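# Seat the matching relay in the black rack's empty slot

## Task

Locate the loose relay (a small transparent box topped by a colored button) whose button color matches the two relays already sitting in the black rack. Insert it into the rack's one empty pocket with the button facing up and fully seated at the bottom. The two relays already in the rack must stay in place and must not be raised or removed. The relay must stay seated by itself once the robot lets go; holding it there with the robot does not count.

## Robot and tools

Robot: two arms, left_arm and right_arm, each with a parallel gripper. All poses share one world frame. Its origin is on the table surface midway between the arms, +z is up, +x points out across the table, and left_arm stands on the +y side. The arm names say nothing about the left or right of an image. Reported hand positions can be somewhat wrong, especially with the arm stretched far.

execute_actions takes "actions", a list holding zero or one item, plus an optional "pictures" boolean (images come by default). An empty list only reports the current state. An item with "rows" is a motion: 1 to 15 rows, and "steps" from 1 to 15 (default 15). Every step lasts 1/30 s and uses one row in order; if steps outnumber rows, the final row keeps being used. An item with only "steps" (up to 300) is a wait, counted from the previous result, with your reply time included. A rejected call does nothing to the robot.

Each row is exactly 18 numbers, one list covering both arms, even when one arm is idle: left_arm's six joint targets, then its gripper position, force_limit and speed, then the same nine for right_arm. Joint values are absolute target angles in radians, in the column order shown on the Joint positions line: shoulder pan, shoulder lift, elbow, wrist 1, wrist 2, wrist 3. Ranges for left_arm: -3.142 to 3.142, -6.283 to 6.283, 0.000 to 3.142, then -6.283 to 6.283 for the three wrists. Ranges for right_arm: 0.000 to 6.283, -6.283 to 6.283, -3.142 to 0.000, then the same wrist ranges. A target more than 0.010 rad beyond a range end, and farther out than the joint's last reported angle, gets the call refused. Real ends may differ from these by up to 0.010 rad; a request past the real end is clipped there, and the note "joint sent to its limit" may appear, possibly about an earlier move. Not seeing that note does not prove there is room left.

The three gripper numbers are each in [-1, 1] and are absolute settings, not offsets. position: +1 is fully open (50 mm gap), about -0.65 brings the pads together, and -1 means grip, closing until something blocks the fingers. force_limit: per-pad force, about 20 N at -1, 102 N at 0, 185 N at +1, with the actual grip possibly up to about 17 % stronger. speed: how fast the gap changes, 20 mm/s at -1, 85 at 0, 150 at +1. To keep a gripper unchanged, resend its three current values; 0 is a real command. Changes to force or speed only apply once position changes by at least 0.01. For a softer grip, open and then close again.

Motion details: commands are smoothed with a lag of about 0.17 s. On each step a joint's target is held within 0.383 rad of its measured angle for shoulder pan and lift, and 0.575 rad for elbow and wrists; if the targets would move the gripper over 100 mm from where it is, they are pulled back proportionally. Large moves therefore take several calls, and the arm may still be travelling when a result arrives. Between calls the arms keep heading for the last row sent, until motion nearly stops or a step is HELD.

Gripper geometry: fingers extend along the gripper's +z and close along its x. end_effector_position is the point between the pads, and the fingertips extend 17.5 mm past it. A flat block juts about 9 cm toward the gripper's -y and rotates with it. Turning only wrist 3 moves that point around a 25 mm circle.

Result lines: the state line gives, for each arm, end_effector_position (m), end_effector_quat_wxyz and velocities. Joint positions and Joint velocities list each arm's joints (rad, rad/s). Joint torques are total drive outputs, noisy and offset, not pure contact loads. Wrist force and Wrist torque are in each end effector's own axes, with offsets up to about 5.5 N, noise near 3.4 N, saturation near 100 N; "no reading" is normal at the start. object_status: 0 moving, 1 blocked while opening, 2 blocked while closing (a real grip), 3 reached target or pads met (usually nothing held). After a grip at force_limit -1, status can remain 2 even if the part slips away. position_measured in counts gives opening ≈ (250 - position_measured) × 0.202 mm. "joint command not followed" means a clearance check changed some joint targets; HELD marks steps where your row was partly or wholly not sent.

Faults: a joint reaching its load limit (shoulder pan and lift 303, elbow 138, wrists 49.6 N m, held weight included) or any outside force of 150 N halts that arm for 10 s and drops the remaining call. Motors warn at 70 °C (MOTOR HOT) and brake at 85 °C. Never let the arms collide or press on each other.

zoom_image: "camera" is cam_high, cam_left_wrist or cam_right_wrist (each 896x504); "region" is [x0, y0, x1, y1] in that image's pixels, origin top-left, at most 504 by 504. Calibration (K, distortion, T_world_to_cam) is provided per camera and is approximately correct.

finished_scene takes "scene", the current scene's number, ends it permanently and reports success. Replying with no tool call ends everything.

Avoid: dropping the relay, knocking anything off the table, bumping or lifting the two rack relays, and shoving hard. Occasional outside tugs on a held part or pushes on loose items can happen, so check the result before releasing.

Each tool is called after "Emit:" as a command line: name --argument value for each argument, lists and objects as JSON in quotes; but a table of rows of numbers goes row by row, as --pt "numbers of a row", without its own name.

## Session

Emit:
execute_actions --actions '[]'

Scene clock: 0.00 s of 4800.00 s.
left_arm: end_effector_position=(+0.1886, +0.3418, +0.3955) position_measured=3 object_status=3 end_effector_quat_wxyz=(-0.010, +0.802, +0.597, +0.011) end_effector_velocity=(+0.000, -0.001, -0.000) end_effector_angular_velocity=(+0.002, +0.000, +0.001) | right_arm: end_effector_position=(+0.5906, -0.3942, +0.3494) position_measured=3 object_status=3 end_effector_quat_wxyz=(+0.108, -0.478, +0.869, -0.069) end_effector_velocity=(+0.000, +0.000, +0.001) end_effector_angular_velocity=(+0.001, -0.001, -0.002)
Joint positions: left_arm=[-1.094 -2.394  2.217 -1.369 -1.556 -0.934] | right_arm=[ 3.756 -1.391 -2.052 -1.105  1.373 -1.775]
Joint velocities: left_arm=[ 0.001  0.003 -0.001 -0.     0.    -0.001] | right_arm=[-0.    -0.     0.001  0.     0.     0.001]
Joint torques (N m, as the arm reports them, + toward a larger angle): no reading
Motor temperatures (°C, as the motors report them): left_arm=[24 23 26 29 25 28] | right_arm=[22 22 24 26 30 30]
Wrist force (N, on the end effector, along its own x y z axes, offset not removed): no reading
Wrist torque (N m, same axes, about the end effector's origin, offset not removed): no reading
camera_calibration (this result's frames):
cam_left_wrist: T_world_to_cam=[[0.291266, 0.956641, 0.00132479, -0.374304], [0.916297, -0.27938, 0.286962, -0.196133], [0.27489, -0.0823683, -0.957941, 0.503209], [0, 0, 0, 1]] pos_world=[0.150411, 0.344727, 0.538823]
cam_right_wrist: T_world_to_cam=[[-0.520598, -0.845934, -0.115643, 0.00608276], [-0.853353, 0.519919, 0.0383686, 0.702722], [0.0276676, 0.118659, -0.99255, 0.526488], [0, 0, 0, 1]] pos_world=[0.58827, -0.422685, 0.496306]

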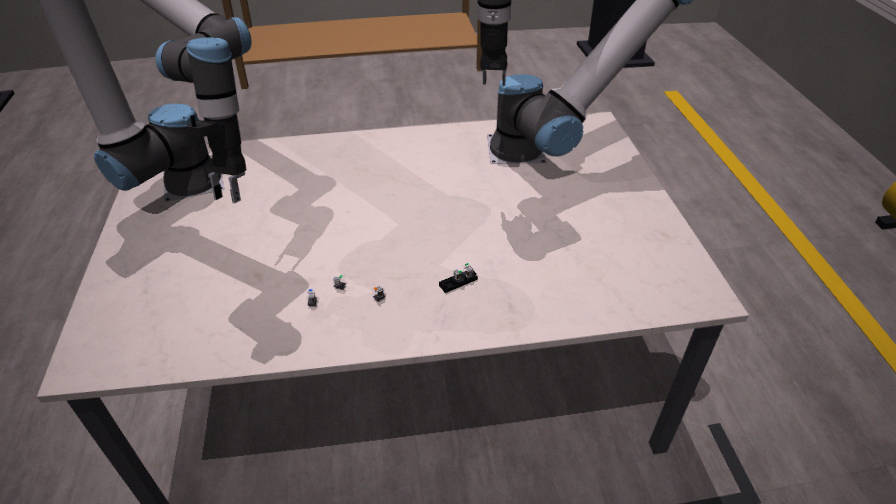

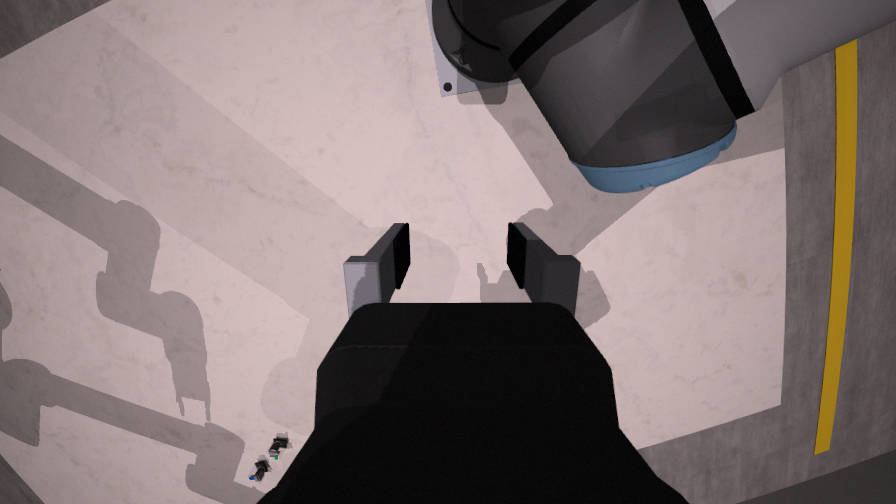

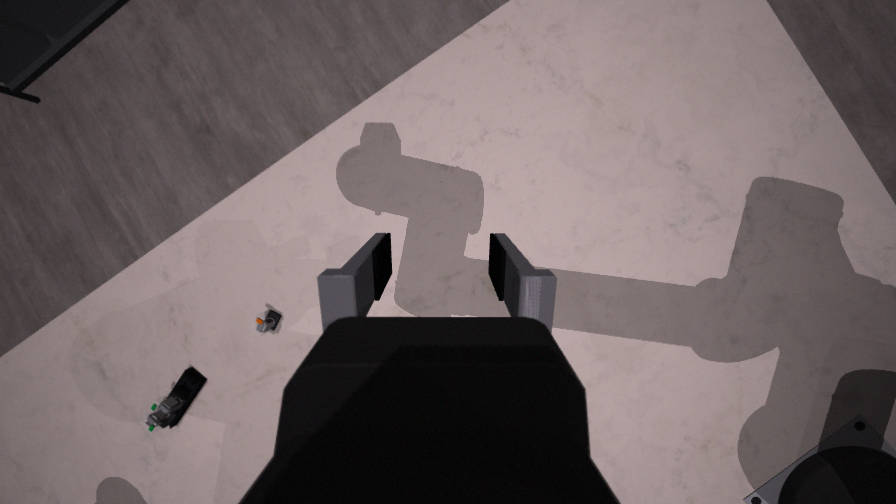

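Emit:
zoom_image --camera "cam_high" --region '[295, 250, 495, 320]'

Emit:
zoom_image --camera "cam_high" --region '[425, 250, 495, 305]'

Region (295, 250, 495, 320) of cam_high's 896x504 image, scaled by 2.520, with more detail than that image has; it fills the top 176 rows of this view, and the rest is white.

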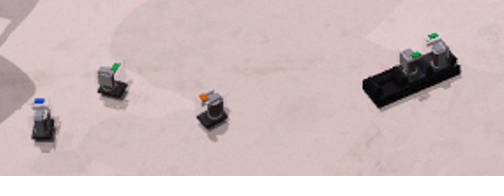

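Region (425, 250, 495, 305) of cam_high's 896x504 image, scaled by 7.200, with more detail than that image has; it fills the top 396 rows of this view, and the rest is white.

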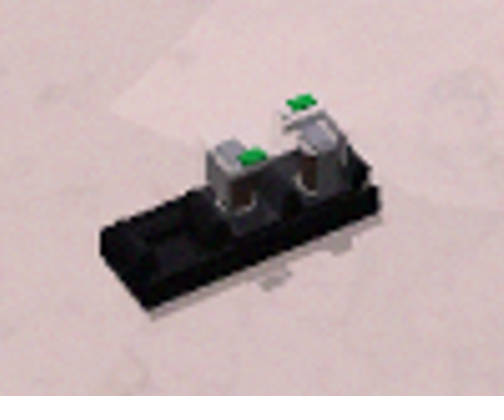

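Emit:
execute_actions --actions '[{"rows":[[-0.8197,-1.0323,1.5184,-2.0569,-1.5708,-0.5996,1,-0.3,0,3.35,-1.391,-2.052,-1.105,1.373,-1.775,1,0,0]],"steps":15}]' --pictures false

Emit:
execute_actions --actions '[{"steps":60}]'

Scene clock: 16.00 s of 4800.00 s.
left_arm: end_effector_position=(+0.2851, +0.2097, +0.5725) position_measured=3 object_status=3 end_effector_quat_wxyz=(+0.163, +0.798, +0.580, -0.022) end_effector_velocity=(+0.253, -0.297, +0.376) end_effector_angular_velocity=(-0.590, -0.388, -0.040) | right_arm: end_effector_position=(+0.6457, -0.6168, +0.3493) position_measured=3 object_status=3 end_effector_quat_wxyz=(+0.094, -0.320, +0.939, -0.087) end_effector_velocity=(+0.025, -0.360, +0.000) end_effector_angular_velocity=(+0.001, -0.002, -0.549)
Joint positions: left_arm=[-0.974 -2.193  1.938 -1.646 -1.562 -0.789] | right_arm=[ 3.406 -1.391 -2.052 -1.105  1.373 -1.775]
Joint velocities: left_arm=[ 0.234  0.521 -0.62  -0.605 -0.013  0.286] | right_arm=[-0.548  0.001 -0.     0.001 -0.     0.002]
Joint torques (N m, as the arm reports them, + toward a larger angle): left_arm=[ 17.05  40.87 -64.98 -11.46  -2.55   3.6 ] | right_arm=[18.08 46.35 42.87  9.76  1.31  3.29]
Motor temperatures (°C, as the motors report them): left_arm=[24 23 26 29 25 28] | right_arm=[22 22 24 26 30 30]
Wrist force (N, on the end effector, along its own x y z axes, offset not removed): left_arm=[-0.7 -0.6 -0.8] | right_arm=[-2.7 -2.5 -0.1]
Wrist torque (N m, same axes, about the end effector's origin, offset not removed): left_arm=[-0.31 0.16 0.05] | right_arm=[-0.08 0.72 -0.09]
Steps of this call (steps 1 to 90: nothing new was sent; then 12.50 s passed at rest; steps 91 to 105: all 15 steps of this action). Readings (joint positions | what the end effector reports):
91: left_arm=[-1.094 -2.393 2.217 -1.369 -1.556 -0.934] | right_arm=[3.756 -1.391 -2.052 -1.105 1.373 -1.775] | left_arm position_measured=3 object_status=3 | right_arm position_measured=3 object_status=3
92: left_arm=[-1.089 -2.388 2.212 -1.374 -1.556 -0.929] | right_arm=[3.751 -1.391 -2.052 -1.105 1.373 -1.775] | left_arm position_measured=3 object_status=3 | right_arm position_measured=3 object_status=3
94: left_arm=[-1.067 -2.358 2.170 -1.416 -1.557 -0.902] | right_arm=[3.703 -1.391 -2.052 -1.105 1.373 -1.775] | left_arm position_measured=3 object_status=3 | right_arm position_measured=3 object_status=3
98: left_arm=[-1.030 -2.301 2.085 -1.502 -1.559 -0.857] | right_arm=[3.591 -1.391 -2.052 -1.105 1.373 -1.775] | left_arm position_measured=3 object_status=3 | right_arm position_measured=3 object_status=3
105: the state above

Scene clock: 18.00 s of 4800.00 s.
left_arm: end_effector_position=(+0.6325, -0.1678, +0.1408) position_measured=3 object_status=3 end_effector_quat_wxyz=(+0.000, +0.819, +0.573, +0.000) end_effector_velocity=(+0.001, +0.001, -0.005) end_effector_angular_velocity=(+0.004, +0.002, +0.003) | right_arm: end_effector_position=(+0.6472, -0.6540, +0.3493) position_measured=3 object_status=3 end_effector_quat_wxyz=(+0.091, -0.293, +0.947, -0.089) end_effector_velocity=(+0.000, +0.000, +0.000) end_effector_angular_velocity=(-0.000, -0.000, +0.001)
Joint positions: left_arm=[-0.82  -1.033  1.518 -2.057 -1.571 -0.6  ] | right_arm=[ 3.35  -1.391 -2.052 -1.105  1.373 -1.775]
Joint velocities: left_arm=[ 0.002  0.005  0.    -0.001  0.    -0.001] | right_arm=[ 0.     0.    -0.     0.    -0.    -0.001]
Joint torques (N m, as the arm reports them, + toward a larger angle): left_arm=[ 11.44 -78.73 -57.98  -8.38  -2.76   2.36] | right_arm=[-18.61  53.06  41.41   9.9    2.06   3.37]
Motor temperatures (°C, as the motors report them): left_arm=[24 23 26 29 25 28] | right_arm=[22 22 24 26 30 30]
Wrist force (N, on the end effector, along its own x y z axes, offset not removed): left_arm=[1.5 -2.2 -0.6] | right_arm=[-2.5 5.3 -2.5]
Wrist torque (N m, same axes, about the end effector's origin, offset not removed): left_arm=[-0.69 -0.26 0.02] | right_arm=[1.07 0.48 0.08]
Steps of this call (steps 1 to 60: the robot went on to your last target). Readings (joint positions | what the end effector reports):
1: left_arm=[-0.966 -2.175 1.917 -1.667 -1.563 -0.779] | right_arm=[3.391 -1.391 -2.052 -1.105 1.373 -1.775] | left_arm position_measured=3 object_status=3 | right_arm position_measured=3 object_status=3
2: left_arm=[-0.958 -2.156 1.896 -1.687 -1.563 -0.769] | right_arm=[3.379 -1.391 -2.052 -1.105 1.373 -1.775] | left_arm position_measured=3 object_status=3 | right_arm position_measured=3 object_status=3
4: left_arm=[-0.943 -2.116 1.854 -1.728 -1.564 -0.750] | right_arm=[3.365 -1.391 -2.052 -1.105 1.373 -1.775] | left_arm position_measured=3 object_status=3 | right_arm position_measured=3 object_status=3
8: left_arm=[-0.912 -2.023 1.772 -1.808 -1.566 -0.713] | right_arm=[3.354 -1.391 -2.052 -1.105 1.373 -1.775] | left_arm position_measured=3 object_status=3 | right_arm position_measured=3 object_status=3
60: the state above
camera_calibration (this result's frames):
cam_left_wrist: T_world_to_cam=[[0.348029, 0.937056, -0.0283195, -0.0507634], [0.8999, -0.325457, 0.290273, -0.670016], [0.262785, -0.126508, -0.956525, 0.0952908], [0, 0, 0, 1]] pos_world=[0.595573, -0.158438, 0.284198]
cam_right_wrist: T_world_to_cam=[[-0.812568, -0.571219, -0.115943, 0.18451], [-0.578337, 0.814892, 0.0384341, 0.900998], [0.0725263, 0.0982841, -0.992512, 0.513249], [0, 0, 0, 1]] pos_world=[0.633784, -0.679265, 0.49617]

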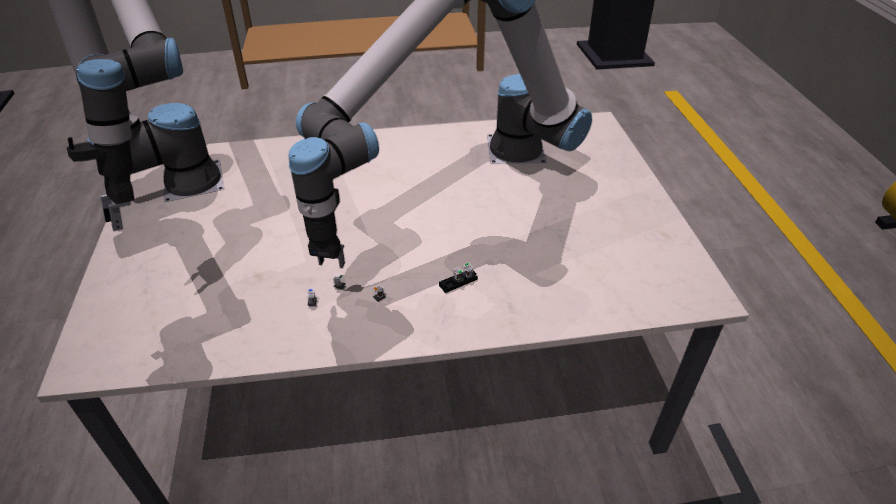

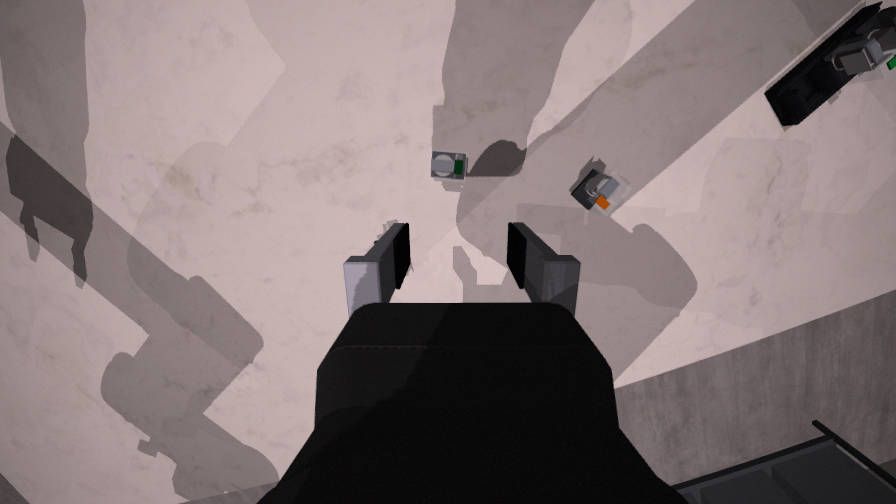

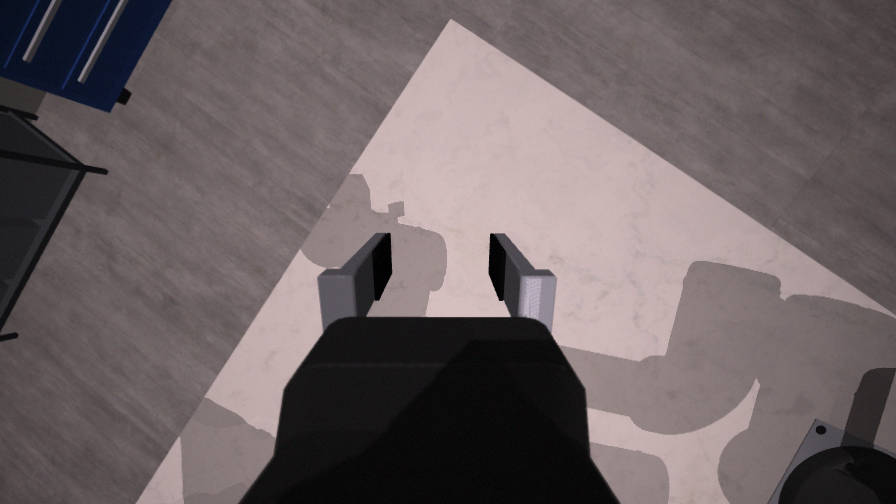

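Emit:
zoom_image --camera "cam_left_wrist" --region '[406, 135, 490, 198]'

Region (406, 135, 490, 198) of cam_left_wrist's 896x504 image, scaled by 6.000, with more detail than that image has; it fills the top 378 rows of this view, and the rest is white.

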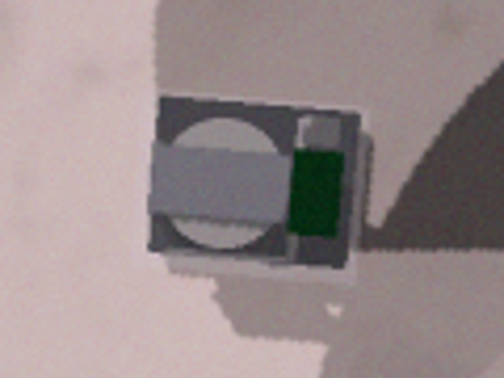

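Emit:
execute_actions --actions '[{"rows":[[-0.83,-1.0265,1.557,-2.1013,-1.5708,-0.58,1,-0.3,0,3.35,-1.391,-2.052,-1.105,1.373,-1.775,1,0,0],[-0.83,-1.0265,1.557,-2.1013,-1.5708,-0.58,1,-0.3,0,3.35,-1.391,-2.052,-1.105,1.373,-1.775,1,0,0],[-0.84,-1.0207,1.595,-2.1451,-1.5708,-0.56,1,-0.3,0,3.35,-1.391,-2.052,-1.105,1.373,-1.775,1,0,0],[-0.84,-1.0207,1.595,-2.1451,-1.5708,-0.56,1,-0.3,0,3.35,-1.391,-2.052,-1.105,1.373,-1.775,1,0,0],[-0.85044,-1.01496,1.63362,-2.18946,-1.5708,-0.5396,1,-0.3,0,3.35,-1.391,-2.052,-1.105,1.373,-1.775,1,0,0]],"steps":15}]' --pictures false

Emit:
execute_actions --actions '[{"steps":15}]'

Emit:
zoom_image --camera "cam_left_wrist" --region '[378, 180, 546, 300]'

Scene clock: 31.00 s of 4800.00 s.
left_arm: end_effector_position=(+0.5968, -0.1614, +0.0722) position_measured=3 object_status=3 end_effector_quat_wxyz=(-0.000, +0.844, +0.537, -0.000) end_effector_velocity=(-0.012, +0.003, -0.021) end_effector_angular_velocity=(+0.000, -0.000, -0.029) | right_arm: end_effector_position=(+0.6472, -0.6540, +0.3493) position_measured=3 object_status=3 end_effector_quat_wxyz=(+0.091, -0.293, +0.947, -0.089) end_effector_velocity=(-0.001, +0.001, -0.000) end_effector_angular_velocity=(+0.000, +0.000, +0.001)
Joint positions: left_arm=[-0.849 -1.015  1.63  -2.185 -1.571 -0.541] | right_arm=[ 3.35  -1.391 -2.052 -1.105  1.373 -1.775]
Joint velocities: left_arm=[-0.01   0.005  0.036 -0.041  0.     0.019] | right_arm=[ 0.002  0.001 -0.001  0.     0.     0.001]
Joint torques (N m, as the arm reports them, + toward a larger angle): left_arm=[-14.15 -78.57 -30.72  -7.96  -1.45   1.91] | right_arm=[-18.95  53.18  41.67   9.61   1.63   3.51]
Motor temperatures (°C, as the motors report them): left_arm=[24 23 26 29 25 28] | right_arm=[22 22 24 26 30 30]
Wrist force (N, on the end effector, along its own x y z axes, offset not removed): left_arm=[0.2 -0.1 2.5] | right_arm=[-0.9 6.5 2.5]
Wrist torque (N m, same axes, about the end effector's origin, offset not removed): left_arm=[-0.21 -0.02 0.09] | right_arm=[1.61 0.02 -0.08]
Steps of this call (steps 1 to 15: the robot went on to your last target; steps 16 to 90: nothing new was sent; then 9.50 s passed at rest; steps 91 to 105: all 15 steps of this action). Readings (joint positions | what the end effector reports):
91: left_arm=[-0.820 -1.032 1.518 -2.057 -1.571 -0.600] | right_arm=[3.350 -1.391 -2.052 -1.105 1.373 -1.775] | left_arm position_measured=3 object_status=3 | right_arm position_measured=3 object_status=3
92: left_arm=[-0.821 -1.032 1.522 -2.061 -1.571 -0.597] | right_arm=[3.350 -1.391 -2.052 -1.105 1.373 -1.775] | left_arm position_measured=3 object_status=3 | right_arm position_measured=3 object_status=3
94: left_arm=[-0.826 -1.029 1.541 -2.083 -1.571 -0.587] | right_arm=[3.350 -1.391 -2.052 -1.105 1.373 -1.775] | left_arm position_measured=3 object_status=3 | right_arm position_measured=3 object_status=3
98: left_arm=[-0.841 -1.020 1.598 -2.148 -1.571 -0.558] | right_arm=[3.350 -1.391 -2.052 -1.105 1.373 -1.775] | left_arm position_measured=3 object_status=3 | right_arm position_measured=3 object_status=3
105: the state above

Scene clock: 31.50 s of 4800.00 s.
left_arm: end_effector_position=(+0.5957, -0.1611, +0.0702) position_measured=3 object_status=3 end_effector_quat_wxyz=(+0.000, +0.845, +0.535, -0.000) end_effector_velocity=(+0.000, +0.001, +0.000) end_effector_angular_velocity=(+0.000, -0.000, -0.001) | right_arm: end_effector_position=(+0.6472, -0.6540, +0.3493) position_measured=3 object_status=3 end_effector_quat_wxyz=(+0.091, -0.293, +0.947, -0.089) end_effector_velocity=(-0.000, -0.001, -0.001) end_effector_angular_velocity=(-0.001, +0.002, +0.000)
Joint positions: left_arm=[-0.85  -1.015  1.634 -2.189 -1.571 -0.54 ] | right_arm=[ 3.35  -1.391 -2.052 -1.105  1.373 -1.775]
Joint velocities: left_arm=[ 0.001 -0.001  0.001 -0.     0.     0.001] | right_arm=[-0.001 -0.    -0.    -0.001  0.    -0.001]
Joint torques (N m, as the arm reports them, + toward a larger angle): left_arm=[ -9.81 -81.64 -29.76  -8.39  -0.48   2.63] | right_arm=[-18.07  51.49  41.8    9.24   1.31   3.49]
Motor temperatures (°C, as the motors report them): left_arm=[24 23 26 29 25 28] | right_arm=[22 22 24 26 30 30]
Wrist force (N, on the end effector, along its own x y z axes, offset not removed): left_arm=[1.3 -2.6 0.1] | right_arm=[2.6 10.5 -1.3]
Wrist torque (N m, same axes, about the end effector's origin, offset not removed): left_arm=[-0.71 -0.27 0.04] | right_arm=[2.08 -0.40 0.07]
Steps of this call (steps 1 to 15: the robot went on to your last target). Readings (joint positions | what the end effector reports):
1: left_arm=[-0.850 -1.015 1.631 -2.186 -1.571 -0.541] | right_arm=[3.350 -1.391 -2.052 -1.105 1.373 -1.775] | left_arm position_measured=3 object_status=3 | right_arm position_measured=3 object_status=3
2: left_arm=[-0.850 -1.015 1.632 -2.187 -1.571 -0.541] | right_arm=[3.350 -1.391 -2.052 -1.105 1.373 -1.775] | left_arm position_measured=3 object_status=3 | right_arm position_measured=3 object_status=3
4: left_arm=[-0.850 -1.015 1.633 -2.188 -1.571 -0.540] | right_arm=[3.350 -1.391 -2.052 -1.105 1.373 -1.775] | left_arm position_measured=3 object_status=3 | right_arm position_measured=3 object_status=3
8: left_arm=[-0.850 -1.015 1.633 -2.189 -1.571 -0.540] | right_arm=[3.350 -1.391 -2.052 -1.105 1.373 -1.775] | left_arm position_measured=3 object_status=3 | right_arm position_measured=3 object_status=3
15: the state above
All arms were judged still, so your last target was given up. Only a new action makes them travel on or press farther. Fingers that are still opening or closing keep moving.
camera_calibration (this result's frames):
cam_left_wrist: T_world_to_cam=[[0.431485, 0.901686, -0.0279727, -0.101669], [0.86682, -0.405813, 0.289723, -0.607345], [0.249888, -0.149259, -0.956702, 0.0422993], [0, 0, 0, 1]] pos_world=[0.559758, -0.148481, 0.213586]
cam_right_wrist: T_world_to_cam=[[-0.812568, -0.571219, -0.115942, 0.18451], [-0.578337, 0.814892, 0.0384342, 0.900998], [0.0725262, 0.0982842, -0.992512, 0.513249], [0, 0, 0, 1]] pos_world=[0.633784, -0.679265, 0.49617]

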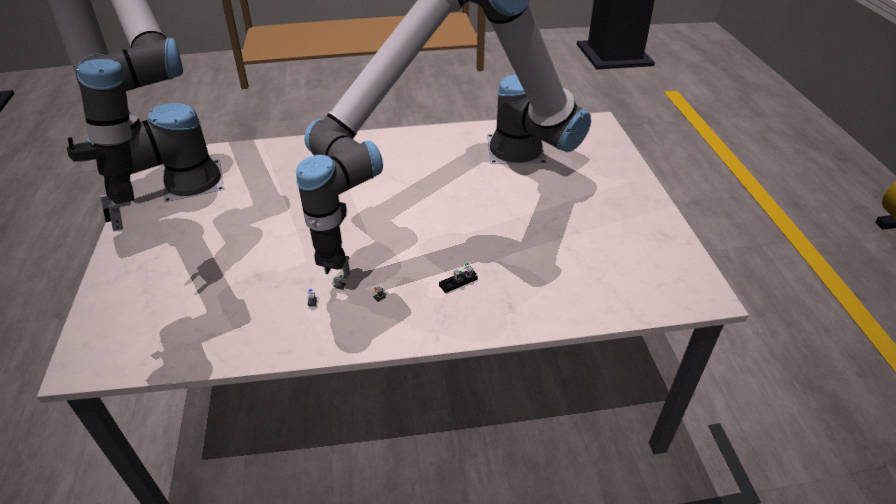

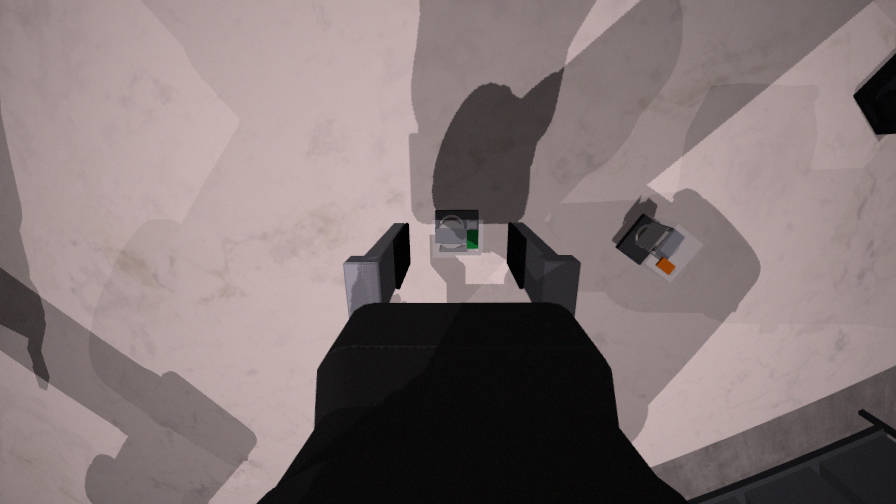

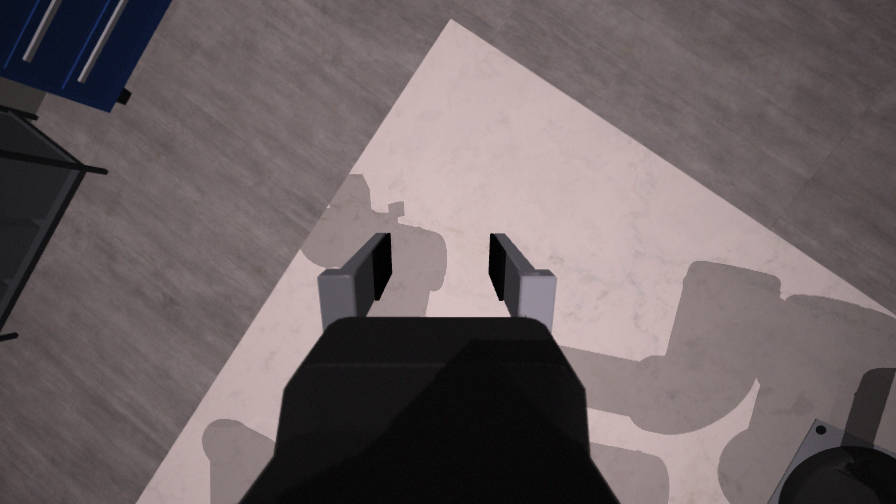

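Region (378, 180, 546, 300) of cam_left_wrist's 896x504 image, scaled by 3.000, with more detail than that image has; it fills the top 360 rows of this view, and the rest is white.

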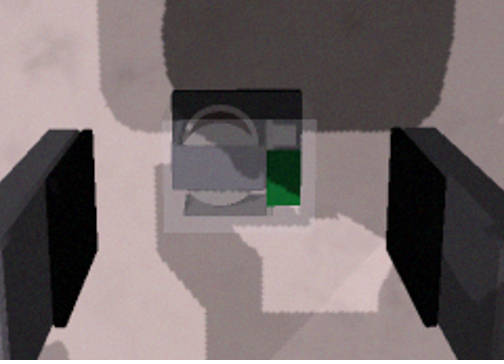

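Emit:
execute_actions --actions '[{"rows":[[-0.85044,-1.0062,1.6381,-2.2027,-1.5708,-0.5396,1,-0.3,0,3.35,-1.391,-2.052,-1.105,1.373,-1.775,1,0,0],[-0.85044,-0.9974,1.6427,-2.2161,-1.5708,-0.5396,1,-0.3,0,3.35,-1.391,-2.052,-1.105,1.373,-1.775,1,0,0],[-0.85044,-0.98863,1.64719,-2.22936,-1.5708,-0.5396,1,-0.3,0,3.35,-1.391,-2.052,-1.105,1.373,-1.775,1,0,0]],"steps":11}]' --pictures false

Emit:
execute_actions --actions '[{"rows":[[-0.85044,-0.98863,1.64719,-2.22936,-1.5708,-0.5396,-1,-0.3,-0.3,3.35,-1.391,-2.052,-1.105,1.373,-1.775,1,0,0]],"steps":15}]' --pictures false

Emit:
execute_actions --actions '[{"rows":[[-0.85044,-0.98863,1.64719,-2.22936,-1.5708,-0.5396,-1,-0.3,-0.3,3.35,-1.391,-2.052,-1.105,1.373,-1.775,1,0,0],[-0.85044,-0.98863,1.64719,-2.22936,-1.5708,-0.5396,-1,-0.3,-0.3,3.35,-1.391,-2.052,-1.105,1.373,-1.775,1,0,0],[-0.85044,-0.98863,1.64719,-2.22936,-1.5708,-0.5396,-1,-0.3,-0.3,3.35,-1.391,-2.052,-1.105,1.373,-1.775,1,0,0],[-0.85044,-1.002,1.6405,-2.2093,-1.5708,-0.5396,-1,-0.3,-0.3,3.35,-1.391,-2.052,-1.105,1.373,-1.775,1,0,0],[-0.85044,-1.015,1.6336,-2.1894,-1.5708,-0.5396,-1,-0.3,-0.3,3.35,-1.391,-2.052,-1.105,1.373,-1.775,1,0,0],[-0.85044,-1.028,1.625,-2.1678,-1.5708,-0.5396,-1,-0.3,-0.3,3.35,-1.391,-2.052,-1.105,1.373,-1.775,1,0,0],[-0.85044,-1.042,1.6155,-2.1443,-1.5708,-0.5396,-1,-0.3,-0.3,3.35,-1.391,-2.052,-1.105,1.373,-1.775,1,0,0],[-0.85044,-1.055,1.606,-2.1218,-1.5708,-0.5396,-1,-0.3,-0.3,3.35,-1.391,-2.052,-1.105,1.373,-1.775,1,0,0],[-0.85044,-1.06815,1.59606,-2.09871,-1.5708,-0.5396,-1,-0.3,-0.3,3.35,-1.391,-2.052,-1.105,1.373,-1.775,1,0,0]],"steps":15}]' --pictures false

Emit:
execute_actions --actions '[{"rows":[[-0.5935,-1.279,1.9116,-2.2034,-1.5708,0.4259,-1,-0.3,-0.3,3.35,-1.391,-2.052,-1.105,1.373,-1.775,1,0,0]],"steps":15}]' --pictures false

Emit:
execute_actions --actions '[{"steps":30}]'

Scene clock: 53.07 s of 4800.00 s.
left_arm: end_effector_position=(+0.5956, -0.1610, +0.0450) position_measured=3 object_status=3 end_effector_quat_wxyz=(-0.000, +0.845, +0.535, -0.000) end_effector_velocity=(+0.001, +0.000, -0.017) end_effector_angular_velocity=(-0.003, -0.001, +0.001) | right_arm: end_effector_position=(+0.6472, -0.6540, +0.3493) position_measured=3 object_status=3 end_effector_quat_wxyz=(+0.091, -0.293, +0.947, -0.089) end_effector_velocity=(+0.000, +0.000, +0.000) end_effector_angular_velocity=(+0.000, -0.001, +0.001)
Joint positions: left_arm=[-0.85  -0.99   1.646 -2.226 -1.571 -0.54 ] | right_arm=[ 3.35  -1.391 -2.052 -1.105  1.373 -1.775]
Joint velocities: left_arm=[ 0.001  0.017  0.009 -0.029 -0.     0.   ] | right_arm=[ 0.    -0.     0.     0.001 -0.    -0.   ]
Joint torques (N m, as the arm reports them, + toward a larger angle): left_arm=[-10.27 -89.9  -28.57  -8.36   1.3    2.48] | right_arm=[-19.04  50.84  41.66   9.19   1.36   3.19]
Motor temperatures (°C, as the motors report them): left_arm=[24 23 26 29 25 28] | right_arm=[22 22 24 26 30 30]
Wrist force (N, on the end effector, along its own x y z axes, offset not removed): left_arm=[1.1 0.3 1.7] | right_arm=[1.0 4.7 0.9]
Wrist torque (N m, same axes, about the end effector's origin, offset not removed): left_arm=[-0.11 -0.19 0.07] | right_arm=[0.94 -0.17 0.05]
Steps of this call (steps 1 to 90: nothing new was sent; then 18.20 s passed at rest; steps 91 to 101: all 11 steps of this action). Readings (joint positions | what the end effector reports):
91: left_arm=[-0.850 -1.015 1.634 -2.190 -1.571 -0.540] | right_arm=[3.350 -1.391 -2.052 -1.105 1.373 -1.775] | left_arm position_measured=3 object_status=3 | right_arm position_measured=3 object_status=3
92: left_arm=[-0.850 -1.014 1.634 -2.191 -1.571 -0.540] | right_arm=[3.350 -1.391 -2.052 -1.105 1.373 -1.775] | left_arm position_measured=3 object_status=3 | right_arm position_measured=3 object_status=3
94: left_arm=[-0.850 -1.007 1.638 -2.202 -1.571 -0.540] | right_arm=[3.350 -1.391 -2.052 -1.105 1.373 -1.775] | left_arm position_measured=3 object_status=3 | right_arm position_measured=3 object_status=3
98: left_arm=[-0.850 -0.994 1.645 -2.222 -1.571 -0.540] | right_arm=[3.350 -1.391 -2.052 -1.105 1.373 -1.775] | left_arm position_measured=3 object_status=3 | right_arm position_measured=3 object_status=3
101: the state above

Scene clock: 53.57 s of 4800.00 s.
left_arm: end_effector_position=(+0.5956, -0.1610, +0.0432) position_measured=118 object_status=0 end_effector_quat_wxyz=(+0.000, +0.845, +0.535, -0.000) end_effector_velocity=(+0.000, -0.001, -0.001) end_effector_angular_velocity=(+0.000, +0.000, +0.001) | right_arm: end_effector_position=(+0.6472, -0.6540, +0.3493) position_measured=3 object_status=3 end_effector_quat_wxyz=(+0.091, -0.293, +0.947, -0.089) end_effector_velocity=(-0.001, +0.000, -0.002) end_effector_angular_velocity=(-0.002, +0.003, +0.001)
Joint positions: left_arm=[-0.85  -0.989  1.647 -2.229 -1.571 -0.54 ] | right_arm=[ 3.35  -1.391 -2.052 -1.105  1.373 -1.775]
Joint velocities: left_arm=[-0.     0.002 -0.001 -0.001  0.    -0.001] | right_arm=[ 0.001 -0.001 -0.001 -0.002 -0.    -0.001]
Joint torques (N m, as the arm reports them, + toward a larger angle): left_arm=[ -8.06 -83.93 -28.99  -8.9    1.27   2.57] | right_arm=[-18.1   50.    42.19   8.57   0.97   3.1 ]
Motor temperatures (°C, as the motors report them): left_arm=[24 23 26 29 25 28] | right_arm=[22 22 24 26 30 30]
Wrist force (N, on the end effector, along its own x y z axes, offset not removed): left_arm=[0.4 0.7 1.3] | right_arm=[-4.6 0.0 -2.5]
Wrist torque (N m, same axes, about the end effector's origin, offset not removed): left_arm=[-0.09 -0.02 0.18] | right_arm=[0.18 0.65 0.00]
Steps of this call (steps 1 to 15: all 15 steps of this action). Readings (joint positions | what the end effector reports):
1: left_arm=[-0.850 -0.990 1.647 -2.227 -1.571 -0.540] | right_arm=[3.350 -1.391 -2.052 -1.105 1.373 -1.775] | left_arm position_measured=6 object_status=0 | right_arm position_measured=3 object_status=3
2: left_arm=[-0.850 -0.990 1.647 -2.228 -1.571 -0.540] | right_arm=[3.350 -1.391 -2.052 -1.105 1.373 -1.775] | left_arm position_measured=17 object_status=0 | right_arm position_measured=3 object_status=3
4: left_arm=[-0.850 -0.989 1.647 -2.229 -1.571 -0.540] | right_arm=[3.350 -1.391 -2.052 -1.105 1.373 -1.775] | left_arm position_measured=38 object_status=0 | right_arm position_measured=3 object_status=3
8: left_arm=[-0.850 -0.989 1.647 -2.229 -1.571 -0.540] | right_arm=[3.350 -1.391 -2.052 -1.105 1.373 -1.775] | left_arm position_measured=81 object_status=0 | right_arm position_measured=3 object_status=3
15: the state above

Scene clock: 54.07 s of 4800.00 s.
left_arm: end_effector_position=(+0.5959, -0.1615, +0.1216) position_measured=118 object_status=2 end_effector_quat_wxyz=(+0.000, +0.845, +0.535, +0.000) end_effector_velocity=(-0.003, +0.004, +0.083) end_effector_angular_velocity=(+0.004, +0.004, +0.001) | right_arm: end_effector_position=(+0.6472, -0.6540, +0.3493) position_measured=3 object_status=3 end_effector_quat_wxyz=(+0.091, -0.293, +0.947, -0.089) end_effector_velocity=(-0.000, -0.000, -0.001) end_effector_angular_velocity=(-0.001, +0.002, -0.002)
Joint positions: left_arm=[-0.85  -1.061  1.601 -2.112 -1.571 -0.54 ] | right_arm=[ 3.35  -1.391 -2.052 -1.105  1.373 -1.775]
Joint velocities: left_arm=[-0.001 -0.075 -0.05   0.131 -0.001 -0.001] | right_arm=[-0.    -0.001 -0.001 -0.001 -0.     0.001]
Joint torques (N m, as the arm reports them, + toward a larger angle): left_arm=[  -8.5  -104.39  -50.66   -1.06    1.2     2.59] | right_arm=[-19.66  52.64  40.91   9.03   1.46   3.55]
Motor temperatures (°C, as the motors report them): left_arm=[24 23 26 29 25 28] | right_arm=[22 22 24 26 30 30]
Wrist force (N, on the end effector, along its own x y z axes, offset not removed): left_arm=[1.4 1.8 -0.1] | right_arm=[-1.8 4.4 0.1]
Wrist torque (N m, same axes, about the end effector's origin, offset not removed): left_arm=[-0.02 -0.24 0.00] | right_arm=[0.93 0.23 0.05]
Steps of this call (steps 1 to 15: all 15 steps of this action). Readings (joint positions | what the end effector reports):
1: left_arm=[-0.850 -0.989 1.647 -2.229 -1.571 -0.540] | right_arm=[3.350 -1.391 -2.052 -1.105 1.373 -1.775] | left_arm position_measured=118 object_status=0 | right_arm position_measured=3 object_status=3
2: left_arm=[-0.850 -0.989 1.647 -2.229 -1.571 -0.540] | right_arm=[3.350 -1.391 -2.052 -1.105 1.373 -1.775] | left_arm position_measured=118 object_status=0 | right_arm position_measured=3 object_status=3
4: left_arm=[-0.850 -0.989 1.647 -2.229 -1.571 -0.540] | right_arm=[3.350 -1.391 -2.052 -1.105 1.373 -1.775] | left_arm position_measured=118 object_status=2 | right_arm position_measured=3 object_status=3
8: left_arm=[-0.850 -1.009 1.636 -2.198 -1.571 -0.540] | right_arm=[3.350 -1.391 -2.052 -1.105 1.373 -1.775] | left_arm position_measured=118 object_status=2 | right_arm position_measured=3 object_status=3
15: the state above

Scene clock: 54.57 s of 4800.00 s.
left_arm: end_effector_position=(+0.6378, +0.0791, +0.1325) position_measured=118 object_status=2 end_effector_quat_wxyz=(+0.002, +0.939, +0.344, +0.001) end_effector_velocity=(+0.025, +0.520, -0.013) end_effector_angular_velocity=(+0.021, +0.010, -1.845) | right_arm: end_effector_position=(+0.6472, -0.6540, +0.3493) position_measured=3 object_status=3 end_effector_quat_wxyz=(+0.091, -0.293, +0.947, -0.089) end_effector_velocity=(+0.000, +0.000, +0.001) end_effector_angular_velocity=(+0.000, -0.000, -0.001)
Joint positions: left_arm=[-0.643 -1.238  1.85  -2.186 -1.571  0.095] | right_arm=[ 3.35  -1.391 -2.052 -1.105  1.373 -1.775]
Joint velocities: left_arm=[ 0.436 -0.361  0.539 -0.155  0.     2.28 ] | right_arm=[-0.    -0.     0.001 -0.001  0.     0.001]
Joint torques (N m, as the arm reports them, + toward a larger angle): left_arm=[  5.14 -90.8  -28.88  -8.53   0.64  12.77] | right_arm=[-15.74  51.06  41.38   8.9    1.23   3.4 ]
Motor temperatures (°C, as the motors report them): left_arm=[24 23 26 29 25 28] | right_arm=[22 22 24 26 30 30]
Wrist force (N, on the end effector, along its own x y z axes, offset not removed): left_arm=[2.7 -2.6 1.4] | right_arm=[-1.5 1.3 0.0]
Wrist torque (N m, same axes, about the end effector's origin, offset not removed): left_arm=[-0.63 -0.45 0.00] | right_arm=[0.46 0.36 -0.07]
Steps of this call (steps 1 to 15: all 15 steps of this action). Readings (joint positions | what the end effector reports):
1: left_arm=[-0.850 -1.063 1.600 -2.108 -1.571 -0.540] | right_arm=[3.350 -1.391 -2.052 -1.105 1.373 -1.775] | left_arm position_measured=118 object_status=2 | right_arm position_measured=3 object_status=3
2: left_arm=[-0.846 -1.069 1.604 -2.110 -1.571 -0.534] | right_arm=[3.350 -1.391 -2.052 -1.105 1.373 -1.775] | left_arm position_measured=118 object_status=2 | right_arm position_measured=3 object_status=3
4: left_arm=[-0.813 -1.097 1.641 -2.123 -1.571 -0.479] | right_arm=[3.350 -1.391 -2.052 -1.105 1.373 -1.775] | left_arm position_measured=118 object_status=2 | right_arm position_measured=3 object_status=3
8: left_arm=[-0.751 -1.148 1.717 -2.146 -1.571 -0.322] | right_arm=[3.350 -1.391 -2.052 -1.105 1.373 -1.775] | left_arm position_measured=118 object_status=2 | right_arm position_measured=3 object_status=3
15: the state above

Scene clock: 55.57 s of 4800.00 s.
left_arm: end_effector_position=(+0.6402, +0.1384, +0.1300) position_measured=118 object_status=2 end_effector_quat_wxyz=(-0.000, +0.978, +0.209, +0.000) end_effector_velocity=(+0.000, +0.001, -0.001) end_effector_angular_velocity=(+0.003, -0.000, -0.000) | right_arm: end_effector_position=(+0.6472, -0.6540, +0.3493) position_measured=3 object_status=3 end_effector_quat_wxyz=(+0.091, -0.293, +0.947, -0.089) end_effector_velocity=(+0.000, -0.001, -0.001) end_effector_angular_velocity=(-0.001, +0.001, +0.000)
Joint positions: left_arm=[-0.594 -1.279  1.912 -2.203 -1.571  0.426] | right_arm=[ 3.35  -1.391 -2.052 -1.105  1.373 -1.775]
Joint velocities: left_arm=[0.    0.001 0.    0.    0.002 0.001] | right_arm=[-0.002 -0.001 -0.001  0.    -0.    -0.002]
Joint torques (N m, as the arm reports them, + toward a larger angle): left_arm=[ 11.38 -90.39 -28.82  -8.65  -1.98   2.74] | right_arm=[-16.83  51.42  42.34   8.79   0.99   3.47]
Motor temperatures (°C, as the motors report them): left_arm=[24 23 26 29 25 28] | right_arm=[22 22 24 26 30 30]
Wrist force (N, on the end effector, along its own x y z axes, offset not removed): left_arm=[0.2 0.7 3.0] | right_arm=[-2.2 1.9 -2.7]
Wrist torque (N m, same axes, about the end effector's origin, offset not removed): left_arm=[-0.08 -0.02 0.08] | right_arm=[0.30 0.47 0.01]
Steps of this call (steps 1 to 30: the robot went on to your last target). Readings (joint positions | what the end effector reports):
1: left_arm=[-0.630 -1.249 1.866 -2.190 -1.571 0.171] | right_arm=[3.350 -1.391 -2.052 -1.105 1.373 -1.775] | left_arm position_measured=118 object_status=2 | right_arm position_measured=3 object_status=3
2: left_arm=[-0.620 -1.257 1.879 -2.194 -1.571 0.238] | right_arm=[3.350 -1.391 -2.052 -1.105 1.373 -1.775] | left_arm position_measured=118 object_status=2 | right_arm position_measured=3 object_status=3
4: left_arm=[-0.607 -1.268 1.895 -2.198 -1.571 0.329] | right_arm=[3.350 -1.391 -2.052 -1.105 1.373 -1.775] | left_arm position_measured=118 object_status=2 | right_arm position_measured=3 object_status=3
8: left_arm=[-0.597 -1.276 1.907 -2.202 -1.571 0.400] | right_arm=[3.350 -1.391 -2.052 -1.105 1.373 -1.775] | left_arm position_measured=118 object_status=2 | right_arm position_measured=3 object_status=3
30: the state above
All arms were judged still, so your last target was given up. Only a new action makes them travel on or press farther. Fingers that are still opening or closing keep moving.
camera_calibration (this result's frames):
cam_left_wrist: T_world_to_cam=[[0.9144, 0.403849, -0.0278955, -0.629542], [0.394062, -0.872228, 0.289713, -0.174539], [0.0926692, -0.275906, -0.956707, 0.251308], [0, 0, 0, 1]] pos_world=[0.621144, 0.17134, 0.273433]
cam_right_wrist: T_world_to_cam=[[-0.812568, -0.571219, -0.115943, 0.184511], [-0.578337, 0.814892, 0.0384341, 0.900998], [0.0725264, 0.0982842, -0.992512, 0.513249], [0, 0, 0, 1]] pos_world=[0.633784, -0.679265, 0.49617]

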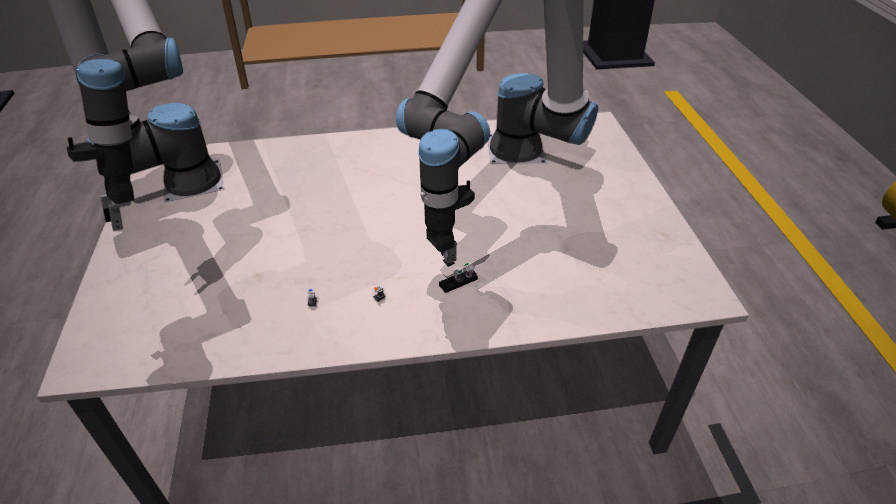

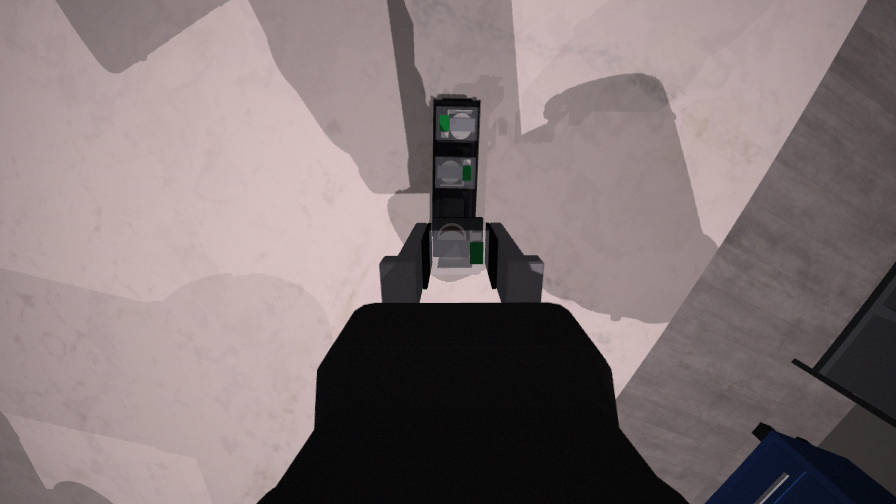

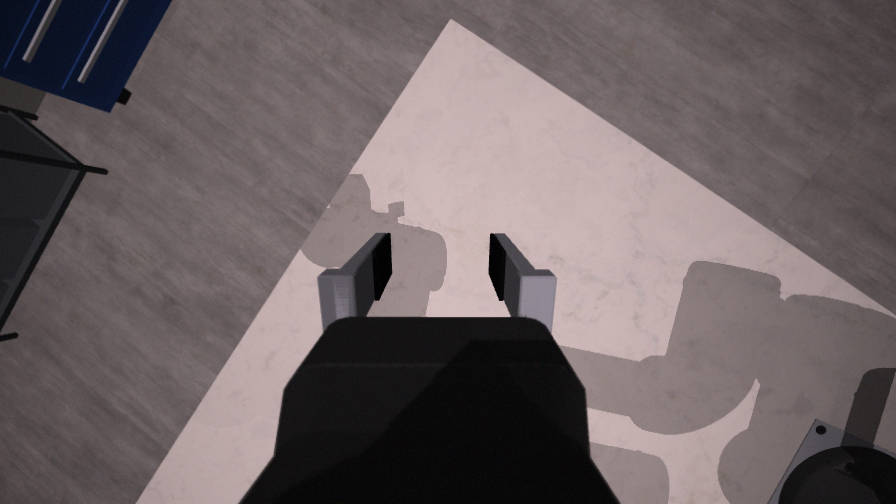

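Emit:
zoom_image --camera "cam_left_wrist" --region '[405, 95, 505, 195]'

Region (405, 95, 505, 195) of cam_left_wrist's 896x504 image, scaled by 5.040, with more detail than that image has.

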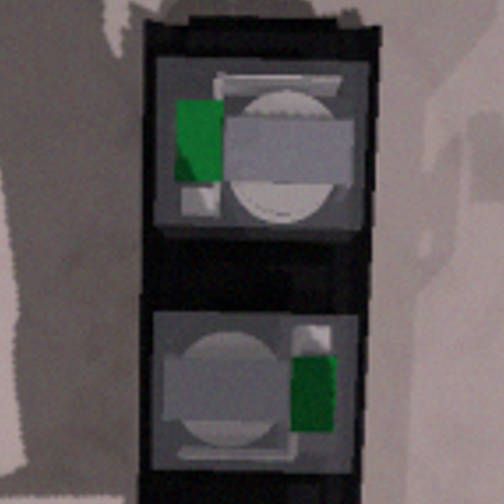

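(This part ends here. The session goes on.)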